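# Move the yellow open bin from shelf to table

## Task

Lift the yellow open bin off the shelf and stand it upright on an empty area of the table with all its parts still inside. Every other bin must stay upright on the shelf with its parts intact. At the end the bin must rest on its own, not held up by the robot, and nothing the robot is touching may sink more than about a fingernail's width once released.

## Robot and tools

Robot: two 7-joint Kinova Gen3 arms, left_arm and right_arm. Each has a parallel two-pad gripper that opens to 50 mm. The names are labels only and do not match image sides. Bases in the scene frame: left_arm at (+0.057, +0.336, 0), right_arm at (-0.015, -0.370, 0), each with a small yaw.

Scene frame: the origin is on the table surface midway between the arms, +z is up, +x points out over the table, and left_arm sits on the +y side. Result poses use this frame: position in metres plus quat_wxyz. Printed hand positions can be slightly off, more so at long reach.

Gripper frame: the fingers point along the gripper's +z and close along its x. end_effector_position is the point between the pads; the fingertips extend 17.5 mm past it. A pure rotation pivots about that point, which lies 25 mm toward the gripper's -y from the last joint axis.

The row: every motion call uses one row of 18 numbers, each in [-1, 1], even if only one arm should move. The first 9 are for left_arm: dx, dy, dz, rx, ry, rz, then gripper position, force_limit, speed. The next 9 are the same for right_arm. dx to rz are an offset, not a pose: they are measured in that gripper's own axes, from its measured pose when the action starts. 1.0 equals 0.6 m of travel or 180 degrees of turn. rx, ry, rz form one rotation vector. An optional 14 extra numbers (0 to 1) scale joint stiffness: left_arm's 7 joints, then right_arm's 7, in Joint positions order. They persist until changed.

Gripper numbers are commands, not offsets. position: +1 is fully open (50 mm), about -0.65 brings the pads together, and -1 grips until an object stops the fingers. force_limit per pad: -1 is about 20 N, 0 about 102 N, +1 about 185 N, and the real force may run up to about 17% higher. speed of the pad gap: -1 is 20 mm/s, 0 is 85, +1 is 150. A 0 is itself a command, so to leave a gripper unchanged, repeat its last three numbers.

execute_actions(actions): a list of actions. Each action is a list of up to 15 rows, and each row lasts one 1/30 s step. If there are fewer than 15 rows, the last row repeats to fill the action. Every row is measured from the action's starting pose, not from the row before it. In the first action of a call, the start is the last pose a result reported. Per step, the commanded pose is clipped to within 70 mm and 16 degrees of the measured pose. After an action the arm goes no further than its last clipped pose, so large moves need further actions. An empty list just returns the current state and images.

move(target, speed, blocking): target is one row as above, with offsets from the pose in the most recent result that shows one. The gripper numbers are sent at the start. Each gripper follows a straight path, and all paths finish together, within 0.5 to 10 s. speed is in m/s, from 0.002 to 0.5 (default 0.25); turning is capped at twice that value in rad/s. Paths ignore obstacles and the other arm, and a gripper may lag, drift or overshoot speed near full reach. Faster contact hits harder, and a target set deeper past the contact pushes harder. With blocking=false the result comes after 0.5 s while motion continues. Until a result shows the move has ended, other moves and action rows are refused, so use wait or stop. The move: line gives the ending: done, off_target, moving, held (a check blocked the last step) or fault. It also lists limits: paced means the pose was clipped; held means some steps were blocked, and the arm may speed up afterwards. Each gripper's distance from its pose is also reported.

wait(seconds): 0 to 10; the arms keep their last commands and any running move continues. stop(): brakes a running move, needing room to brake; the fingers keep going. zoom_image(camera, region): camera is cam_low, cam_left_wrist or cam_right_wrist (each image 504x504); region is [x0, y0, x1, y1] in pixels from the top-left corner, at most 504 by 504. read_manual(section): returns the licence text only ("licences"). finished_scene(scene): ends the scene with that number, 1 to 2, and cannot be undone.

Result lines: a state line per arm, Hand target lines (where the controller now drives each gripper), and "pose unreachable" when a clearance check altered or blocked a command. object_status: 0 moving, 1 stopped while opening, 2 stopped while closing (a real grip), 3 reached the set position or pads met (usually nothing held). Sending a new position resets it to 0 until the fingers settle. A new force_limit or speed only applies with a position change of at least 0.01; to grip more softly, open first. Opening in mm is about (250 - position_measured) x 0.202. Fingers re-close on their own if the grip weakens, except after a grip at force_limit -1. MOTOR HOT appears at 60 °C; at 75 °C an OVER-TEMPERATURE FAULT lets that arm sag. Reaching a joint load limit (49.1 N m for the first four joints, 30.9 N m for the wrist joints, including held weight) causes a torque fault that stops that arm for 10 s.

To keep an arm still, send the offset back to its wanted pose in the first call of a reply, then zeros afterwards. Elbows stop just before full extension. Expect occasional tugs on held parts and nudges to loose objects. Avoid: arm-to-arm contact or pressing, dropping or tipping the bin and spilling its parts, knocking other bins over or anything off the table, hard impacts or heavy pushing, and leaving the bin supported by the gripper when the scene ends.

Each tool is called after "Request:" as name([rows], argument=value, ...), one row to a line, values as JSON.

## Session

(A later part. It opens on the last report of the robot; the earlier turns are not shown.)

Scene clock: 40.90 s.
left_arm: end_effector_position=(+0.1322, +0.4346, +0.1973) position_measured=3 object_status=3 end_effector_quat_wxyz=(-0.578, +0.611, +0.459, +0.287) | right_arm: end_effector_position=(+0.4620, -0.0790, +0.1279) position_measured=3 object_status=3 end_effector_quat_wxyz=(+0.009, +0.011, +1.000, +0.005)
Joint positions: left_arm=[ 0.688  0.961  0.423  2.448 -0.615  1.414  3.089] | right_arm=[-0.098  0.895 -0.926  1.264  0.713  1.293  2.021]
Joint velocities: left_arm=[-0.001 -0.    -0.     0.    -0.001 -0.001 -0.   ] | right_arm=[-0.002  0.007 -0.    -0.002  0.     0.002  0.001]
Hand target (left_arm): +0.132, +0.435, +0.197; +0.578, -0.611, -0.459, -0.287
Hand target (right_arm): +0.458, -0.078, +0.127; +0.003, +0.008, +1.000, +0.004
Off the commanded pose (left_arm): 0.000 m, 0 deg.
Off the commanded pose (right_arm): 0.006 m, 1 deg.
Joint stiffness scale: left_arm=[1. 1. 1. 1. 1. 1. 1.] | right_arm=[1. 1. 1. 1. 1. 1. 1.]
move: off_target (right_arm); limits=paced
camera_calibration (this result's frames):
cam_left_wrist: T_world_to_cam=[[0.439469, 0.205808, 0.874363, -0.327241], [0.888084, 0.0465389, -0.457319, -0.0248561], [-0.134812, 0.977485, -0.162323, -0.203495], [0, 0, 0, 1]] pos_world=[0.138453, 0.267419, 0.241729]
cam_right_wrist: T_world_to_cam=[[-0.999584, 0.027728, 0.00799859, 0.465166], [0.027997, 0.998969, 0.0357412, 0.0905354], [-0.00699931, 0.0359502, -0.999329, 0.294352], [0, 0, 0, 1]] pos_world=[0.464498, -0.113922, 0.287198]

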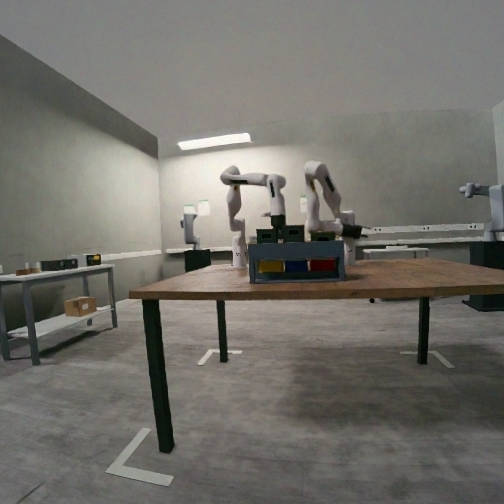

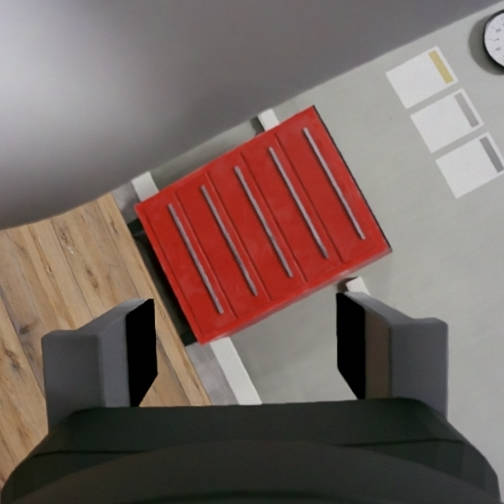

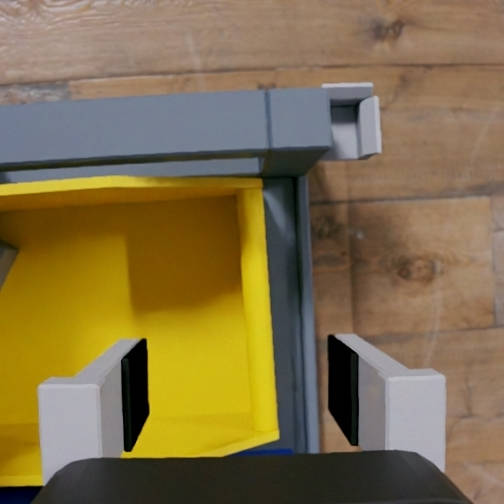

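Request:
move(target=[0,0,0,0,0,0,1,0,1, 0,0,0.153,0,0,0,1,0,1], speed=0.15)

Request:
execute_actions([
  [[0,0,0,0,0,0,1,0,1, 0,0,0,0,0,0,-1,1,1]],
])

Scene clock: 42.93 s.
left_arm: end_effector_position=(+0.1322, +0.4346, +0.1973) position_measured=3 object_status=3 end_effector_quat_wxyz=(-0.578, +0.611, +0.459, +0.287) | right_arm: end_effector_position=(+0.4612, -0.0784, +0.0388) position_measured=3 object_status=3 end_effector_quat_wxyz=(+0.005, +0.011, +1.000, +0.006)
Joint positions: left_arm=[ 0.688  0.961  0.423  2.448 -0.615  1.414  3.089] | right_arm=[-0.114  1.005 -0.857  1.348  0.785  1.122  1.967]
Joint velocities: left_arm=[-0.     0.    -0.001 -0.    -0.002 -0.     0.   ] | right_arm=[-0.002  0.002  0.002  0.     0.    -0.001  0.001]
Hand target (left_arm): +0.132, +0.435, +0.197; +0.578, -0.611, -0.459, -0.287
Hand target (right_arm): +0.463, -0.078, +0.036; +0.009, +0.011, +1.000, +0.005
Off the commanded pose (left_arm): 0.000 m, 0 deg.
Off the commanded pose (right_arm): 0.004 m, 0 deg.
Joint stiffness scale: left_arm=[1. 1. 1. 1. 1. 1. 1.] | right_arm=[1. 1. 1. 1. 1. 1. 1.]
move: off_target (right_arm)
camera_calibration (this result's frames):
cam_left_wrist: T_world_to_cam=[[0.439469, 0.205808, 0.874363, -0.327241], [0.888084, 0.0465385, -0.457319, -0.0248561], [-0.134812, 0.977485, -0.162323, -0.203495], [0, 0, 0, 1]] pos_world=[0.138453, 0.267419, 0.241728]
cam_right_wrist: T_world_to_cam=[[-0.999509, 0.0271326, 0.0156486, 0.464727], [0.0276885, 0.998951, 0.0364785, 0.0932596], [-0.0146424, 0.0368939, -0.999212, 0.20885], [0, 0, 0, 1]] pos_world=[0.464975, -0.113476, 0.198011]

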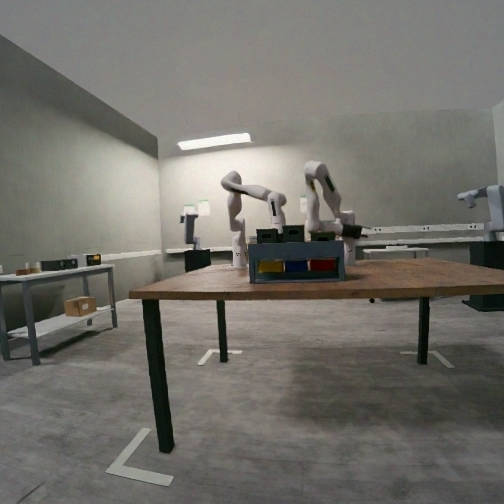

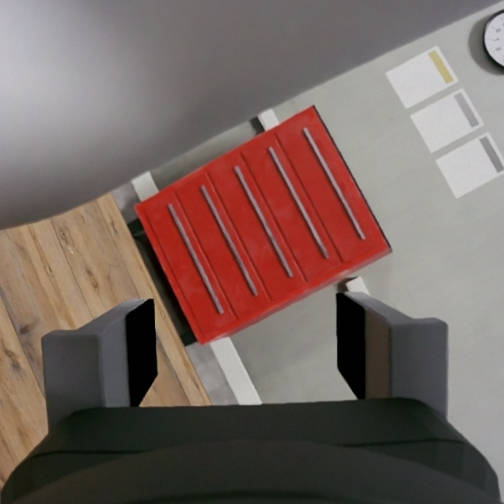

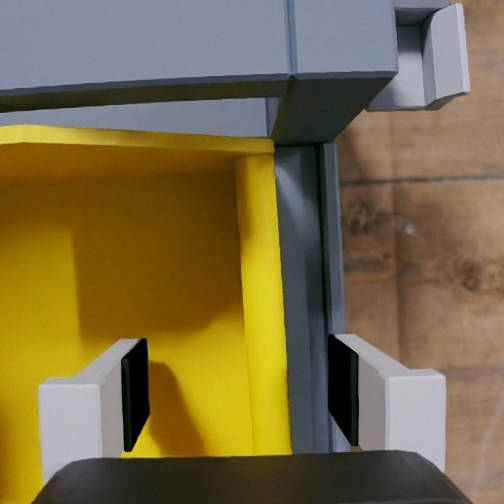

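Scene clock: 43.43 s.
left_arm: end_effector_position=(+0.1322, +0.4346, +0.1973) position_measured=3 object_status=3 end_effector_quat_wxyz=(-0.578, +0.611, +0.459, +0.287) | right_arm: end_effector_position=(+0.4553, -0.0766, +0.0382) position_measured=215 object_status=2 end_effector_quat_wxyz=(-0.000, +0.009, +1.000, +0.006)
Joint positions: left_arm=[ 0.688  0.961  0.423  2.448 -0.615  1.414  3.089] | right_arm=[-0.117  1.005 -0.859  1.353  0.777  1.124  1.967]
Joint velocities: left_arm=[ 0.    -0.001  0.    -0.     0.     0.    -0.   ] | right_arm=[ 0.001 -0.     0.    -0.     0.     0.001  0.   ]
Hand target (left_arm): +0.132, +0.435, +0.197; +0.578, -0.611, -0.459, -0.287
Hand target (right_arm): +0.461, -0.078, +0.039; +0.005, +0.011, +1.000, +0.006
Off the commanded pose (left_arm): 0.000 m, 0 deg.
Off the commanded pose (right_arm): 0.006 m, 1 deg.
Joint stiffness scale: left_arm=[1. 1. 1. 1. 1. 1. 1.] | right_arm=[1. 1. 1. 1. 1. 1. 1.]
camera_calibration (this result's frames):
cam_left_wrist: T_world_to_cam=[[0.439468, 0.205808, 0.874363, -0.327241], [0.888084, 0.0465385, -0.457319, -0.0248561], [-0.134812, 0.977485, -0.162323, -0.203495], [0, 0, 0, 1]] pos_world=[0.138453, 0.267419, 0.241729]
cam_right_wrist: T_world_to_cam=[[-0.999373, 0.0235993, 0.0263779, 0.45805], [0.0245483, 0.999041, 0.0362531, 0.0930746], [-0.025497, 0.0368779, -0.998994, 0.213103], [0, 0, 0, 1]] pos_world=[0.460912, -0.111654, 0.197432]

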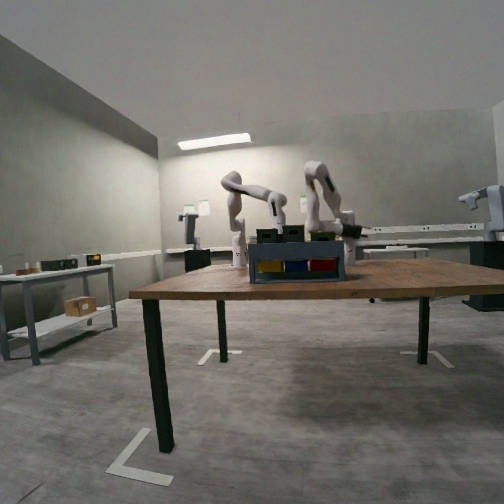

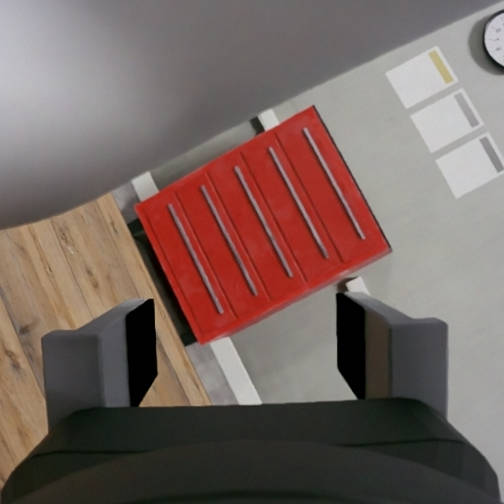

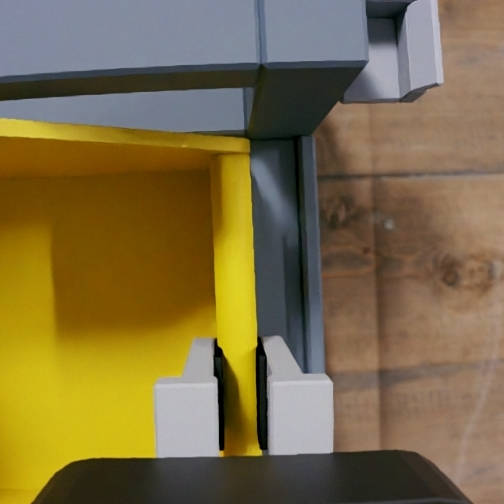

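Request:
move(target=[0,0,0,0,0,0,1,0,1, 0.3,0,-0.013,0,0,0,-1,1,1], speed=0.12)

Scene clock: 45.87 s.
left_arm: end_effector_position=(+0.1322, +0.4346, +0.1973) position_measured=3 object_status=3 end_effector_quat_wxyz=(-0.578, +0.611, +0.459, +0.287) | right_arm: end_effector_position=(+0.2757, -0.0737, +0.0458) position_measured=215 object_status=2 end_effector_quat_wxyz=(-0.003, +0.008, +1.000, +0.004)
Joint positions: left_arm=[ 0.688  0.961  0.423  2.448 -0.615  1.414  3.089] | right_arm=[-0.213  0.795 -0.905  1.858  0.792  0.892  1.531]
Joint velocities: left_arm=[-0.    -0.001  0.    -0.    -0.    -0.001  0.   ] | right_arm=[-0.008 -0.005 -0.001  0.004  0.    -0.    -0.001]
Hand target (left_arm): +0.132, +0.435, +0.197; +0.578, -0.611, -0.459, -0.287
Hand target (right_arm): +0.275, -0.072, +0.047; -0.001, +0.009, +1.000, +0.006
Off the commanded pose (left_arm): 0.000 m, 0 deg.
Off the commanded pose (right_arm): 0.001 m, 0 deg.
Joint stiffness scale: left_arm=[1. 1. 1. 1. 1. 1. 1.] | right_arm=[1. 1. 1. 1. 1. 1. 1.]
move: done
camera_calibration (this result's frames):
cam_left_wrist: T_world_to_cam=[[0.439469, 0.205808, 0.874363, -0.327241], [0.888084, 0.0465387, -0.45732, -0.0248559], [-0.134812, 0.977485, -0.162323, -0.203495], [0, 0, 0, 1]] pos_world=[0.138453, 0.267419, 0.241729]
cam_right_wrist: T_world_to_cam=[[-0.999273, 0.0220968, 0.031061, 0.277939], [0.0231188, 0.99919, 0.03294, 0.0948443], [-0.030308, 0.0336341, -0.998975, 0.217038], [0, 0, 0, 1]] pos_world=[0.282122, -0.108209, 0.205058]

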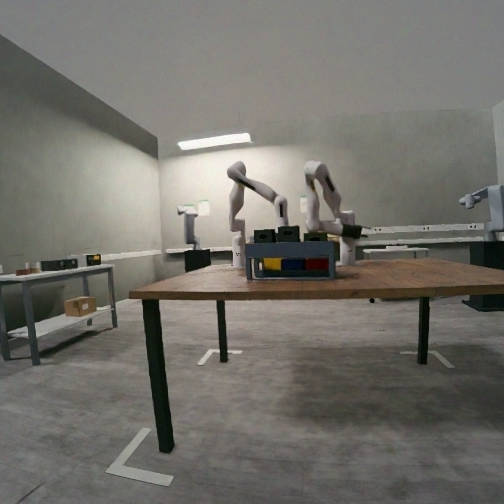

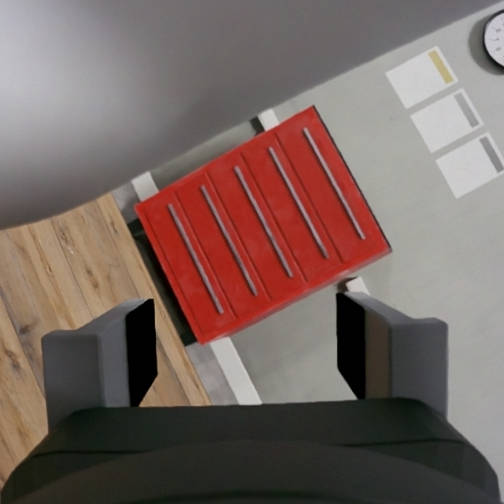

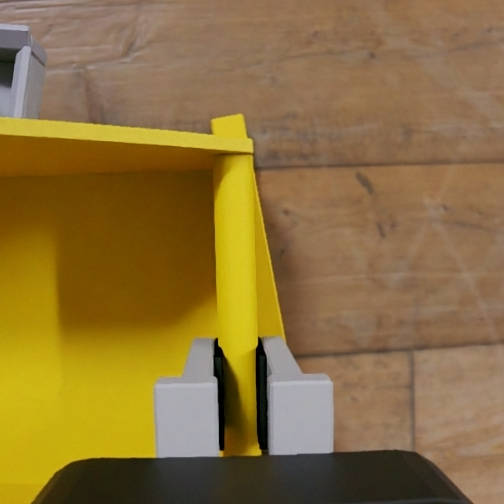

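Request:
zoom_image(camera="cam_low", region=[220, 200, 380, 300])

Region (220, 200, 380, 300) of cam_low's 504x504 image, scaled by 3.150, with more detail than that image has; it fills the top 315 rows of this view, and the rest is white.

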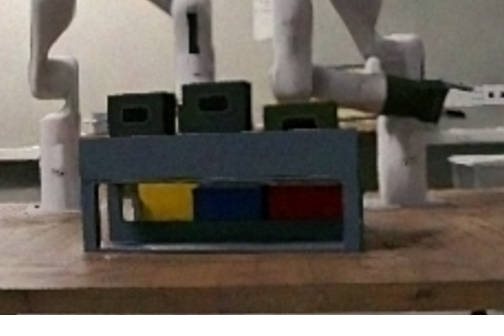

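Request:
move(target=[0.351,0.259,-0.855,0.225,-0.453,-0.479,1,0,1, 0,0,0,0,0,0,-1,1,1], speed=0.4)

Scene clock: 52.43 s.
left_arm: end_effector_position=(+0.4476, +0.0022, +0.4006) position_measured=3 object_status=3 end_effector_quat_wxyz=(-0.004, +0.001, +1.000, +0.000) | right_arm: end_effector_position=(+0.2755, -0.0737, +0.0459) position_measured=215 object_status=2 end_effector_quat_wxyz=(-0.003, +0.008, +1.000, +0.004)
Joint positions: left_arm=[ 0.628  0.485  0.271  0.865 -0.124  1.81   3.839] | right_arm=[-0.214  0.795 -0.905  1.859  0.792  0.892  1.531]
Joint velocities: left_arm=[ 0.005  0.001 -0.    -0.001 -0.001 -0.     0.   ] | right_arm=[ 0.001  0.    -0.    -0.     0.    -0.001  0.001]
Hand target (left_arm): +0.450, +0.001, +0.401; +0.000, -0.001, +1.000, -0.000
Hand target (right_arm): +0.276, -0.074, +0.046; -0.003, +0.008, +1.000, +0.004
Off the commanded pose (left_arm): 0.004 m, 1 deg.
Off the commanded pose (right_arm): 0.000 m, 0 deg.
Joint stiffness scale: left_arm=[1. 1. 1. 1. 1. 1. 1.] | right_arm=[1. 1. 1. 1. 1. 1. 1.]
move: off_target (left_arm)
camera_calibration (this result's frames):
cam_left_wrist: T_world_to_cam=[[-0.999067, 0.0276587, 0.0331795, 0.426689], [0.0289078, 0.998868, 0.037778, -0.00778654], [-0.032097, 0.0387018, -0.998735, 0.585814], [0, 0, 0, 1]] pos_world=[0.445318, -0.026696, 0.57121]
cam_right_wrist: T_world_to_cam=[[-0.999298, 0.0214346, 0.0307232, 0.277728], [0.0224402, 0.999211, 0.0327684, 0.0950514], [-0.0299966, 0.0334348, -0.998991, 0.217065], [0, 0, 0, 1]] pos_world=[0.281911, -0.108187, 0.205199]

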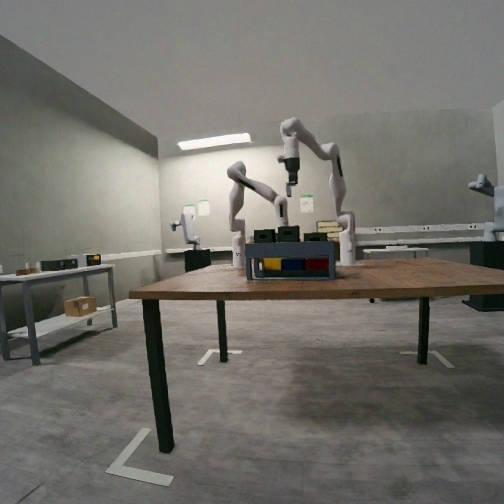

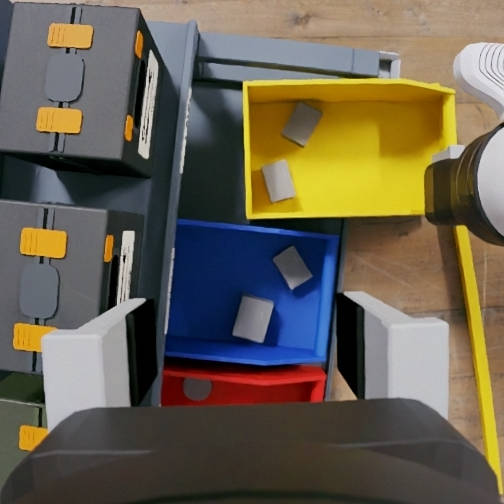

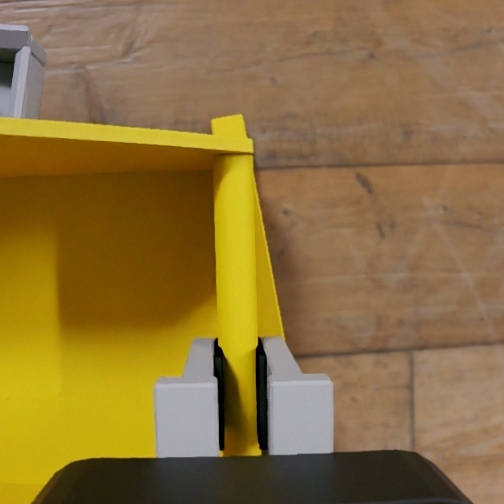

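Request:
move(target=[0,0,0,0,0,0,1,0,1, 0,0,-0.1,0,0,0,-1,1,1], speed=0.12)

Request:
move(target=[0,0,0,0,0,0,1,0,1, 0,-0.417,0,0,0,0,-1,1,1], speed=0.15)

Scene clock: 54.83 s.
left_arm: end_effector_position=(+0.4474, +0.0020, +0.4006) position_measured=3 object_status=3 end_effector_quat_wxyz=(-0.004, +0.002, +1.000, -0.000) | right_arm: end_effector_position=(+0.2774, -0.0734, +0.1030) position_measured=215 object_status=2 end_effector_quat_wxyz=(-0.000, +0.008, +1.000, +0.005)
Joint positions: left_arm=[ 0.629  0.485  0.271  0.865 -0.124  1.81   3.839] | right_arm=[-0.16   0.706 -0.989  1.802  0.687  1.013  1.614]
Joint velocities: left_arm=[-0.001  0.    -0.    -0.     0.002  0.    -0.   ] | right_arm=[ 0.005 -0.002 -0.003 -0.001  0.001  0.001  0.   ]
Hand target (left_arm): +0.448, +0.002, +0.401; -0.004, +0.001, +1.000, +0.000
Hand target (right_arm): +0.276, -0.074, +0.106; -0.002, +0.008, +1.000, +0.004
Off the commanded pose (left_arm): 0.000 m, 0 deg.
Off the commanded pose (right_arm): 0.003 m, 0 deg.
Joint stiffness scale: left_arm=[1. 1. 1. 1. 1. 1. 1.] | right_arm=[1. 1. 1. 1. 1. 1. 1.]
move: done
camera_calibration (this result's frames):
cam_left_wrist: T_world_to_cam=[[-0.999052, 0.0282578, 0.0331248, 0.426522], [0.0295032, 0.998852, 0.0377316, -0.00778278], [-0.0320206, 0.0386731, -0.998739, 0.585808], [0, 0, 0, 1]] pos_world=[0.445105, -0.0269338, 0.571234]
cam_right_wrist: T_world_to_cam=[[-0.999405, 0.0222524, 0.0263361, 0.278406], [0.0231583, 0.999133, 0.0346055, 0.0924188], [-0.0255432, 0.0351948, -0.999054, 0.273083], [0, 0, 0, 1]] pos_world=[0.283075, -0.108145, 0.262294]

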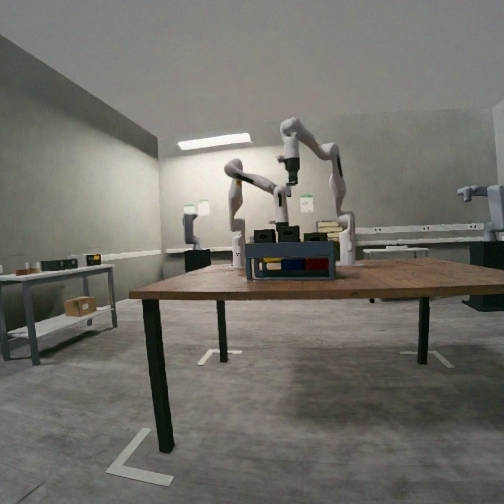

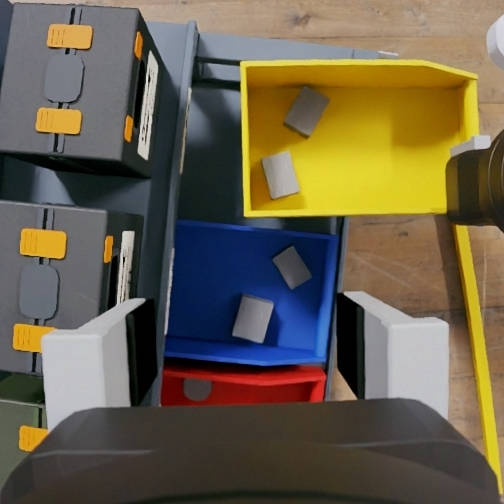

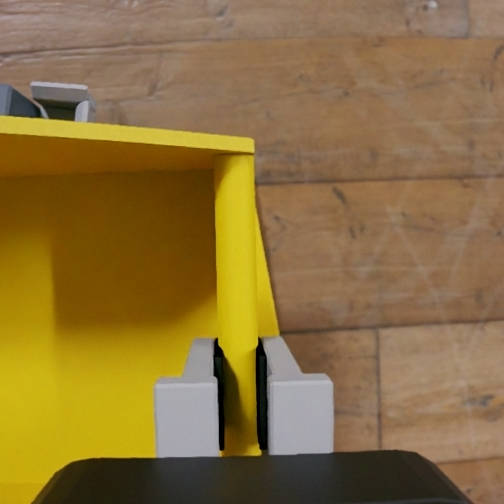

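Scene clock: 57.07 s.
left_arm: end_effector_position=(+0.4474, +0.0020, +0.4006) position_measured=3 object_status=3 end_effector_quat_wxyz=(-0.004, +0.002, +1.000, -0.000) | right_arm: end_effector_position=(+0.2759, -0.3132, +0.1019) position_measured=214 object_status=2 end_effector_quat_wxyz=(+0.006, -0.008, +1.000, +0.011)
Joint positions: left_arm=[ 0.629  0.485  0.271  0.865 -0.124  1.81   3.839] | right_arm=[ 0.597  0.469 -1.104  2.226  0.602  0.763  2.158]
Joint velocities: left_arm=[ 0.     0.    -0.     0.    -0.001 -0.     0.   ] | right_arm=[ 0.007 -0.     0.     0.001 -0.002  0.001  0.004]
Hand target (left_arm): +0.447, +0.002, +0.401; -0.004, +0.002, +1.000, -0.000
Hand target (right_arm): +0.271, -0.323, +0.101; -0.000, +0.008, +1.000, +0.004
Off the commanded pose (left_arm): 0.000 m, 0 deg.
Off the commanded pose (right_arm): 0.011 m, 2 deg.
Joint stiffness scale: left_arm=[1. 1. 1. 1. 1. 1. 1.] | right_arm=[1. 1. 1. 1. 1. 1. 1.]
move: off_target (right_arm)
camera_calibration (this result's frames):
cam_left_wrist: T_world_to_cam=[[-0.999052, 0.0282576, 0.0331247, 0.426522], [0.029503, 0.998852, 0.0377317, -0.00778284], [-0.0320204, 0.0386732, -0.998739, 0.585808], [0, 0, 0, 1]] pos_world=[0.445105, -0.0269336, 0.571234]
cam_right_wrist: T_world_to_cam=[[-0.999853, -0.00975447, 0.0140715, 0.273567], [-0.00907911, 0.99884, 0.0472851, 0.3396], [-0.0145164, 0.0471504, -0.998782, 0.281023], [0, 0, 0, 1]] pos_world=[0.280689, -0.349788, 0.260773]

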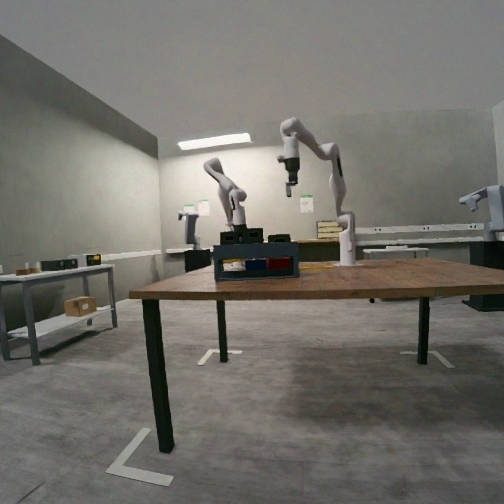

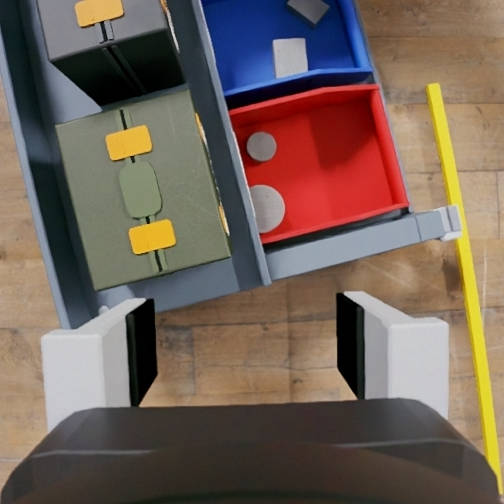

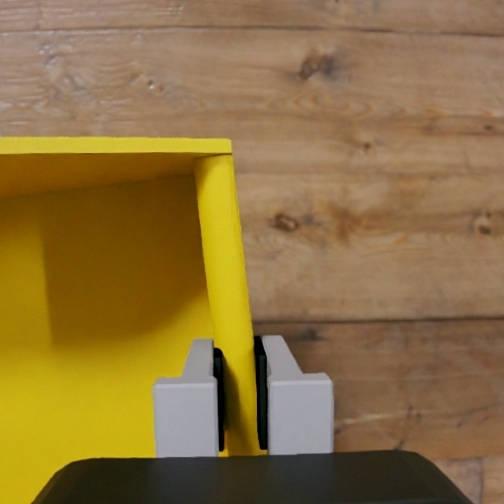

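Request:
move(target=[0,0,0,0,0,0,1,0,1, 0,0,-0.2,0,0,0,-1,1,1], speed=0.12)

Request:
zoom_image(camera="cam_low", region=[150, 150, 350, 300])

Scene clock: 59.17 s.
left_arm: end_effector_position=(+0.4474, +0.0020, +0.4006) position_measured=3 object_status=3 end_effector_quat_wxyz=(-0.004, +0.002, +1.000, -0.000) | right_arm: end_effector_position=(+0.2770, -0.3175, +0.2201) position_measured=214 object_status=2 end_effector_quat_wxyz=(+0.008, -0.006, +1.000, +0.009)
Joint positions: left_arm=[ 0.629  0.485  0.271  0.865 -0.124  1.81   3.839] | right_arm=[ 0.966  0.223 -1.384  2.006  0.24   1.082  2.542]
Joint velocities: left_arm=[0.    0.001 0.    0.001 0.001 0.    0.   ] | right_arm=[ 0.016 -0.    -0.01   0.     0.     0.     0.   ]
Hand target (left_arm): +0.447, +0.002, +0.401; -0.004, +0.002, +1.000, -0.000
Hand target (right_arm): +0.275, -0.316, +0.222; +0.006, -0.007, +1.000, +0.010
Off the commanded pose (left_arm): 0.000 m, 0 deg.
Off the commanded pose (right_arm): 0.004 m, 0 deg.
Joint stiffness scale: left_arm=[1. 1. 1. 1. 1. 1. 1.] | right_arm=[1. 1. 1. 1. 1. 1. 1.]
move: off_target (right_arm)
camera_calibration (this result's frames):
cam_left_wrist: T_world_to_cam=[[-0.999052, 0.0282576, 0.0331247, 0.426522], [0.029503, 0.998852, 0.0377317, -0.00778281], [-0.0320205, 0.0386732, -0.998739, 0.585808], [0, 0, 0, 1]] pos_world=[0.445105, -0.0269337, 0.571234]
cam_right_wrist: T_world_to_cam=[[-0.999938, -0.0065948, 0.00894678, 0.275123], [-0.006199, 0.999031, 0.0435683, 0.338469], [-0.00922544, 0.0435102, -0.99901, 0.396676], [0, 0, 0, 1]] pos_world=[0.280864, -0.353586, 0.379075]

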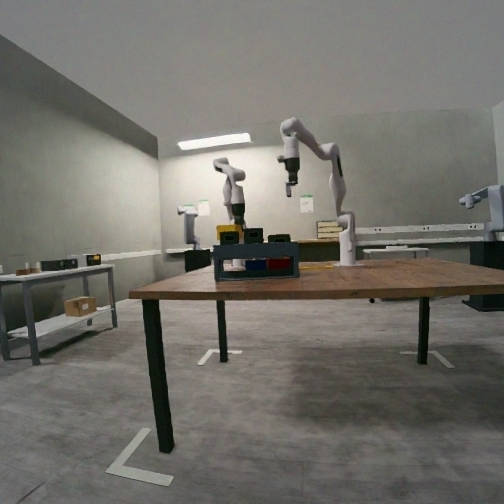

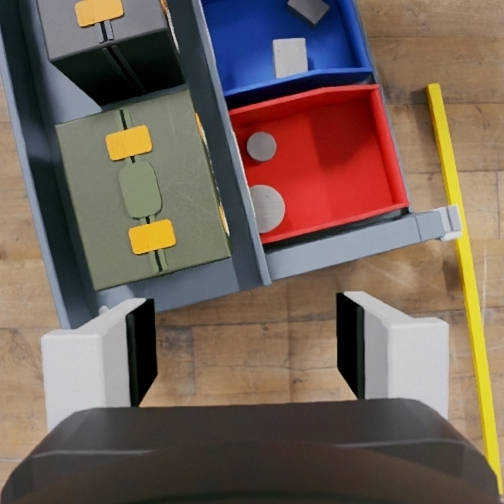

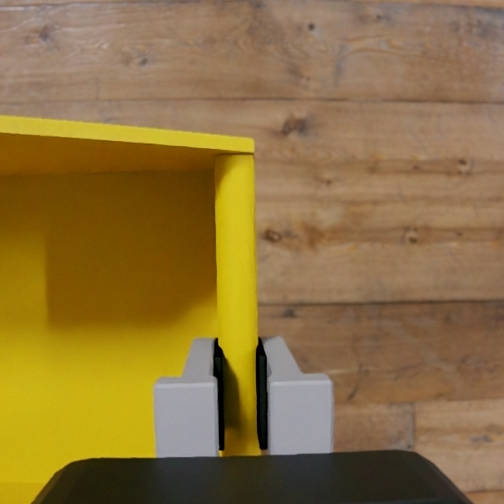

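Region (150, 150, 350, 300) of cam_low's 504x504 image, scaled by 2.520, with more detail than that image has; it fills the top 378 rows of this view, and the rest is white.

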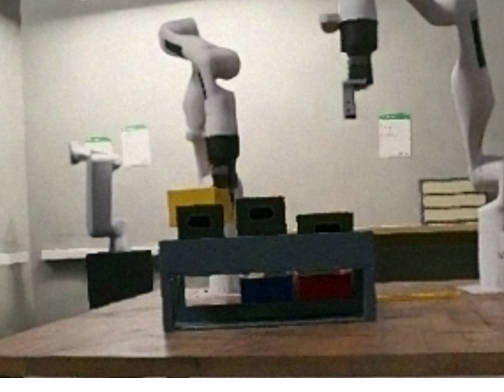

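Request:
move(target=[0.245,0.667,0,0,0,0,1,0,1, -0.15,0.833,0,0,0,0,-1,1,1], speed=0.2)

Scene clock: 63.63 s.
left_arm: end_effector_position=(+0.3041, +0.4008, +0.4002) position_measured=3 object_status=3 end_effector_quat_wxyz=(-0.004, +0.001, +1.000, -0.002) | right_arm: end_effector_position=(+0.3644, +0.1856, +0.2312) position_measured=214 object_status=2 end_effector_quat_wxyz=(+0.008, -0.003, +1.000, +0.018)
Joint positions: left_arm=[ 0.116 -0.111 -0.354  1.587 -0.037  1.667  2.76 ] | right_arm=[-0.918  1.158 -0.821  0.041  0.804  1.915  2.108]
Joint velocities: left_arm=[-0.     0.     0.     0.     0.001 -0.001 -0.   ] | right_arm=[-0.011  0.009  0.014 -0.011 -0.     0.     0.002]
Hand target (left_arm): +0.301, +0.402, +0.401; -0.004, +0.002, +1.000, -0.002
Hand target (right_arm): +0.365, +0.183, +0.231; +0.010, -0.005, +1.000, +0.012
Off the commanded pose (left_arm): 0.003 m, 0 deg.
Off the commanded pose (right_arm): 0.004 m, 1 deg.
Joint stiffness scale: left_arm=[1. 1. 1. 1. 1. 1. 1.] | right_arm=[1. 1. 1. 1. 1. 1. 1.]
elbow stopped short (right arm): the move would have taken joint 4 (elbow) straighter than the controller allows; a more bent joint 4 avoids this.
move: off_target (right_arm)
camera_calibration (this result's frames):
cam_left_wrist: T_world_to_cam=[[-0.999115, 0.0264548, 0.0326987, 0.272985], [0.0275412, 0.999068, 0.0332312, -0.399547], [-0.0317891, 0.0341024, -0.998913, 0.567216], [0, 0, 0, 1]] pos_world=[0.301778, 0.37261, 0.57095]
cam_right_wrist: T_world_to_cam=[[-0.999962, -0.0014705, 0.00864815, 0.364862], [-0.000939028, 0.998129, 0.0611408, -0.169894], [-0.00872188, 0.0611303, -0.998092, 0.383014], [0, 0, 0, 1]] pos_world=[0.368029, 0.146699, 0.389515]

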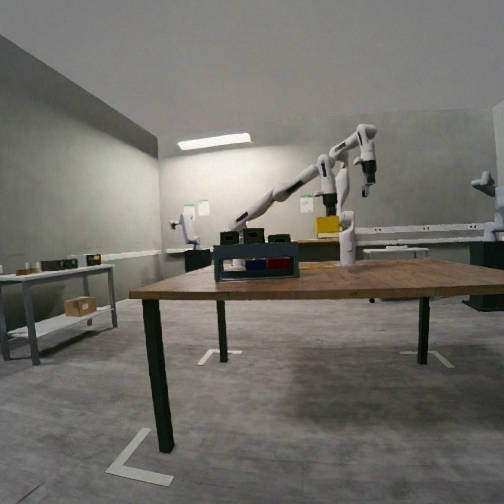

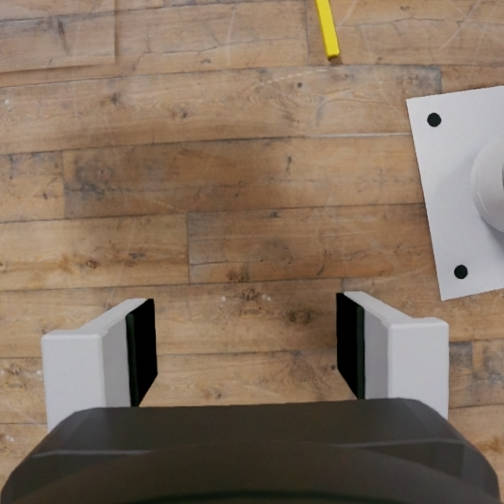

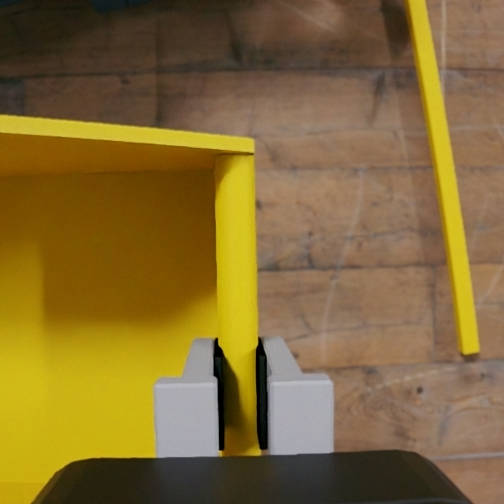

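Request:
move(target=[0,0,0,0,0,0,1,0,1, 0,0,0.333,0,0,0,-1,1,1], speed=0.15)

Scene clock: 65.90 s.
left_arm: end_effector_position=(+0.3041, +0.4008, +0.4002) position_measured=3 object_status=3 end_effector_quat_wxyz=(-0.004, +0.001, +1.000, -0.002) | right_arm: end_effector_position=(+0.3621, +0.1934, +0.0341) position_measured=214 object_status=2 end_effector_quat_wxyz=(+0.003, -0.007, +1.000, +0.018)
Joint positions: left_arm=[ 0.116 -0.111 -0.354  1.587 -0.037  1.667  2.76 ] | right_arm=[-0.721  1.244 -0.846  0.677  0.795  1.39   1.854]
Joint velocities: left_arm=[-0.    -0.    -0.    -0.     0.001  0.     0.   ] | right_arm=[-0.001  0.001  0.002 -0.    -0.    -0.     0.   ]
Hand target (left_arm): +0.304, +0.401, +0.400; -0.004, +0.001, +1.000, -0.002
Hand target (right_arm): +0.367, +0.193, +0.032; +0.008, -0.004, +1.000, +0.019
Off the commanded pose (left_arm): 0.000 m, 0 deg.
Off the commanded pose (right_arm): 0.006 m, 1 deg.
Joint stiffness scale: left_arm=[1. 1. 1. 1. 1. 1. 1.] | right_arm=[1. 1. 1. 1. 1. 1. 1.]
move: off_target (right_arm)
camera_calibration (this result's frames):
cam_left_wrist: T_world_to_cam=[[-0.999115, 0.026453, 0.0326987, 0.272985], [0.0275393, 0.999068, 0.0332311, -0.399547], [-0.0317892, 0.0341022, -0.998913, 0.567216], [0, 0, 0, 1]] pos_world=[0.301778, 0.37261, 0.57095]
cam_right_wrist: T_world_to_cam=[[-0.999782, -0.0094958, 0.0186044, 0.365494], [-0.0083341, 0.998069, 0.0615541, -0.162991], [-0.019153, 0.0613856, -0.99793, 0.189522], [0, 0, 0, 1]] pos_world=[0.367686, 0.154513, 0.192363]

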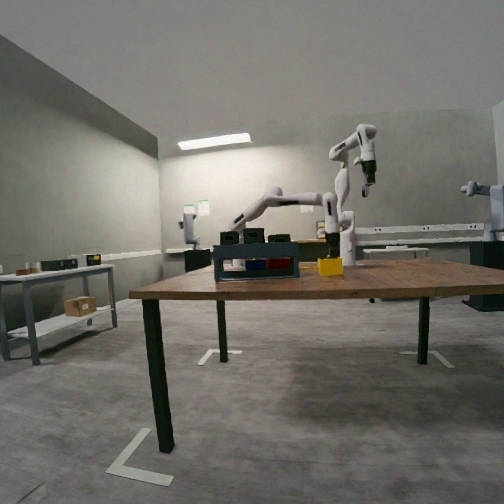

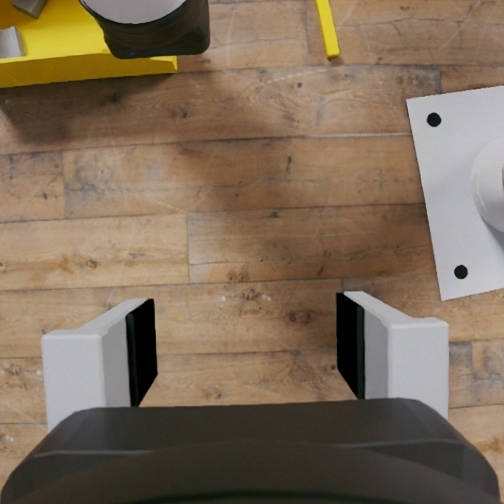

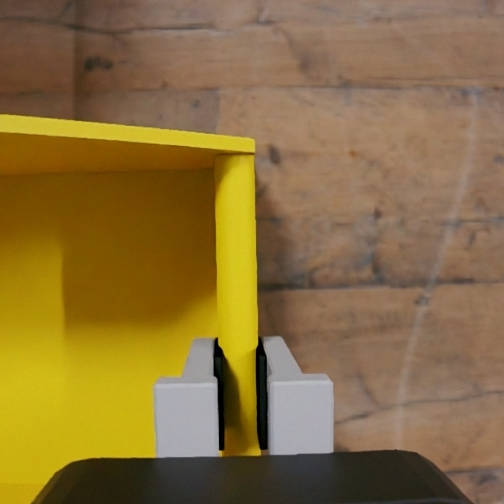

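Request:
execute_actions([
  [[0,0,0,0,0,0,1,0,1, 0,0,0,0,0,0,1,0,1]],
  [[0,0,0,0,0,0,1,0,1, 0,0,0,0,0,0,1,0,1]],
])

Request:
move(target=[0,0,0,0,0,0,1,0,1, 0,0,-0.2,0,0,0,1,0,1], speed=0.3)

Scene clock: 67.33 s.
left_arm: end_effector_position=(+0.3041, +0.4008, +0.4002) position_measured=3 object_status=3 end_effector_quat_wxyz=(-0.004, +0.001, +1.000, -0.002) | right_arm: end_effector_position=(+0.3622, +0.1934, +0.0340) position_measured=3 object_status=3 end_effector_quat_wxyz=(+0.003, -0.007, +1.000, +0.018)
Joint positions: left_arm=[ 0.116 -0.111 -0.354  1.587 -0.037  1.667  2.76 ] | right_arm=[-0.721  1.244 -0.846  0.677  0.795  1.39   1.854]
Joint velocities: left_arm=[ 0.     0.    -0.001 -0.001 -0.001  0.    -0.   ] | right_arm=[ 0.001 -0.     0.001 -0.     0.     0.    -0.001]
Hand target (left_arm): +0.304, +0.401, +0.400; -0.004, +0.001, +1.000, -0.002
Hand target (right_arm): +0.362, +0.193, +0.034; +0.003, -0.007, +1.000, +0.018
Off the commanded pose (left_arm): 0.000 m, 0 deg.
Off the commanded pose (right_arm): 0.000 m, 0 deg.
Joint stiffness scale: left_arm=[1. 1. 1. 1. 1. 1. 1.] | right_arm=[1. 1. 1. 1. 1. 1. 1.]
camera_calibration (this result's frames):
cam_left_wrist: T_world_to_cam=[[-0.999115, 0.0264532, 0.0326988, 0.272985], [0.0275395, 0.999068, 0.0332309, -0.399547], [-0.0317893, 0.034102, -0.998913, 0.567216], [0, 0, 0, 1]] pos_world=[0.301778, 0.37261, 0.57095]
cam_right_wrist: T_world_to_cam=[[-0.999783, -0.00947045, 0.0185568, 0.365519], [-0.00831219, 0.998071, 0.0615296, -0.162985], [-0.0191037, 0.061362, -0.997933, 0.189484], [0, 0, 0, 1]] pos_world=[0.367704, 0.154505, 0.192338]

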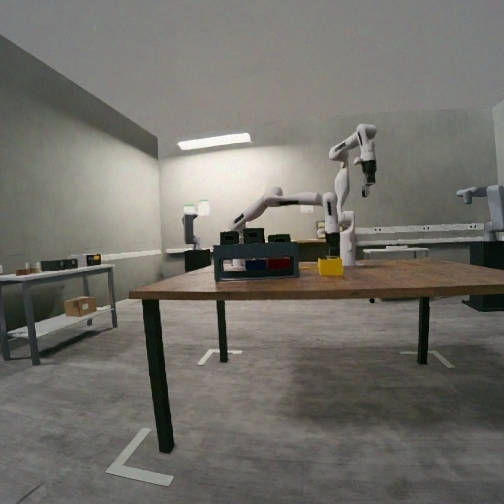

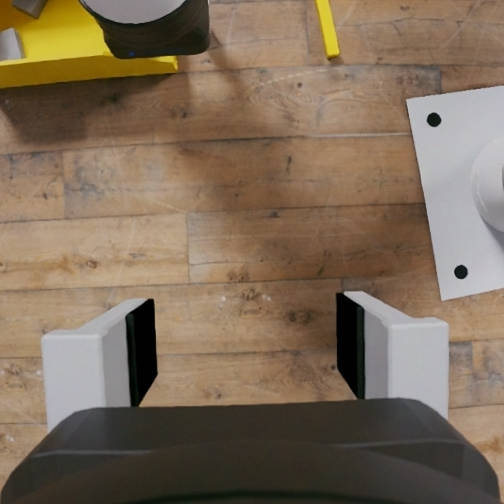

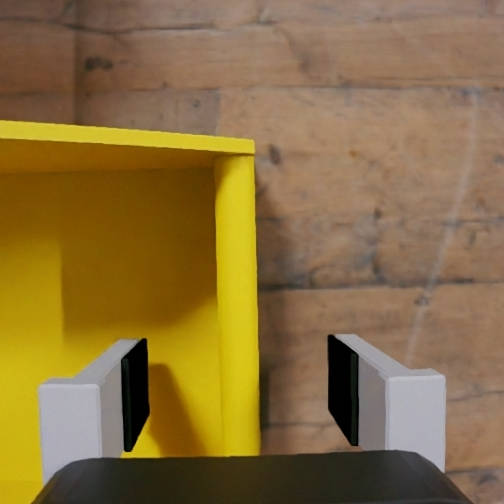

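Scene clock: 68.33 s.
left_arm: end_effector_position=(+0.3041, +0.4008, +0.4002) position_measured=3 object_status=3 end_effector_quat_wxyz=(-0.004, +0.001, +1.000, -0.002) | right_arm: end_effector_position=(+0.3662, +0.1888, +0.1520) position_measured=3 object_status=3 end_effector_quat_wxyz=(+0.008, -0.003, +1.000, +0.019)
Joint positions: left_arm=[ 0.116 -0.111 -0.354  1.587 -0.037  1.667  2.76 ] | right_arm=[-0.765  1.137 -0.872  0.487  0.775  1.629  1.925]
Joint velocities: left_arm=[ 0.    -0.     0.    -0.     0.001 -0.    -0.   ] | right_arm=[-0.002  0.001 -0.    -0.003  0.     0.002  0.   ]
Hand target (left_arm): +0.304, +0.401, +0.400; -0.004, +0.001, +1.000, -0.002
Hand target (right_arm): +0.362, +0.189, +0.154; +0.004, -0.007, +1.000, +0.018
Off the commanded pose (left_arm): 0.000 m, 0 deg.
Off the commanded pose (right_arm): 0.005 m, 1 deg.
Joint stiffness scale: left_arm=[1. 1. 1. 1. 1. 1. 1.] | right_arm=[1. 1. 1. 1. 1. 1. 1.]
move: off_target (right_arm)
camera_calibration (this result's frames):
cam_left_wrist: T_world_to_cam=[[-0.999115, 0.0264529, 0.0326988, 0.272985], [0.0275392, 0.999068, 0.0332309, -0.399547], [-0.0317893, 0.034102, -0.998913, 0.567216], [0, 0, 0, 1]] pos_world=[0.301778, 0.37261, 0.57095]
cam_right_wrist: T_world_to_cam=[[-0.999952, 0.0000203319, 0.00980275, 0.366909], [0.000632549, 0.998048, 0.0624546, -0.169068], [-0.00978234, 0.0624578, -0.998, 0.30393], [0, 0, 0, 1]] pos_world=[0.369971, 0.149747, 0.310284]

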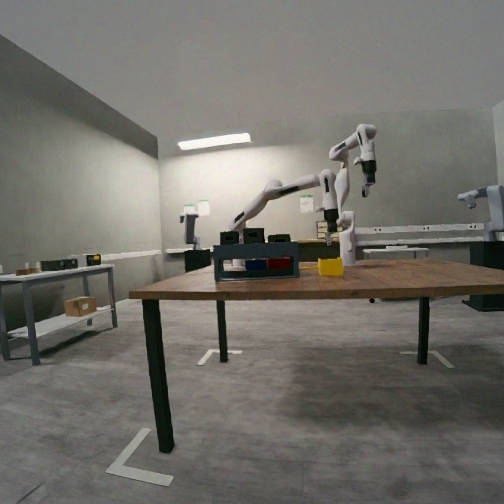

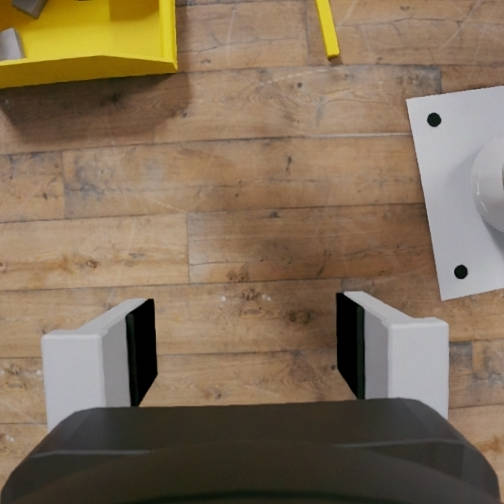

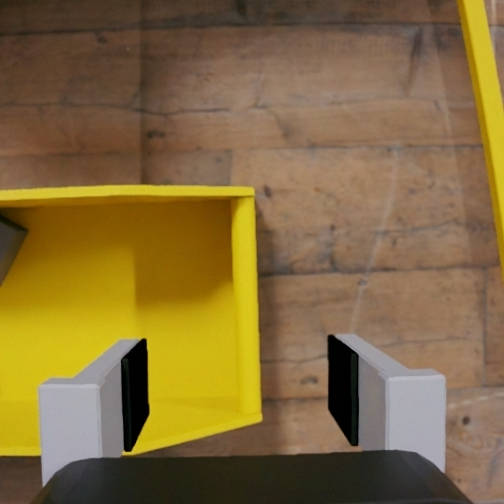

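Request:
finished_scene(scene=1)

The scene is finished: the task was done.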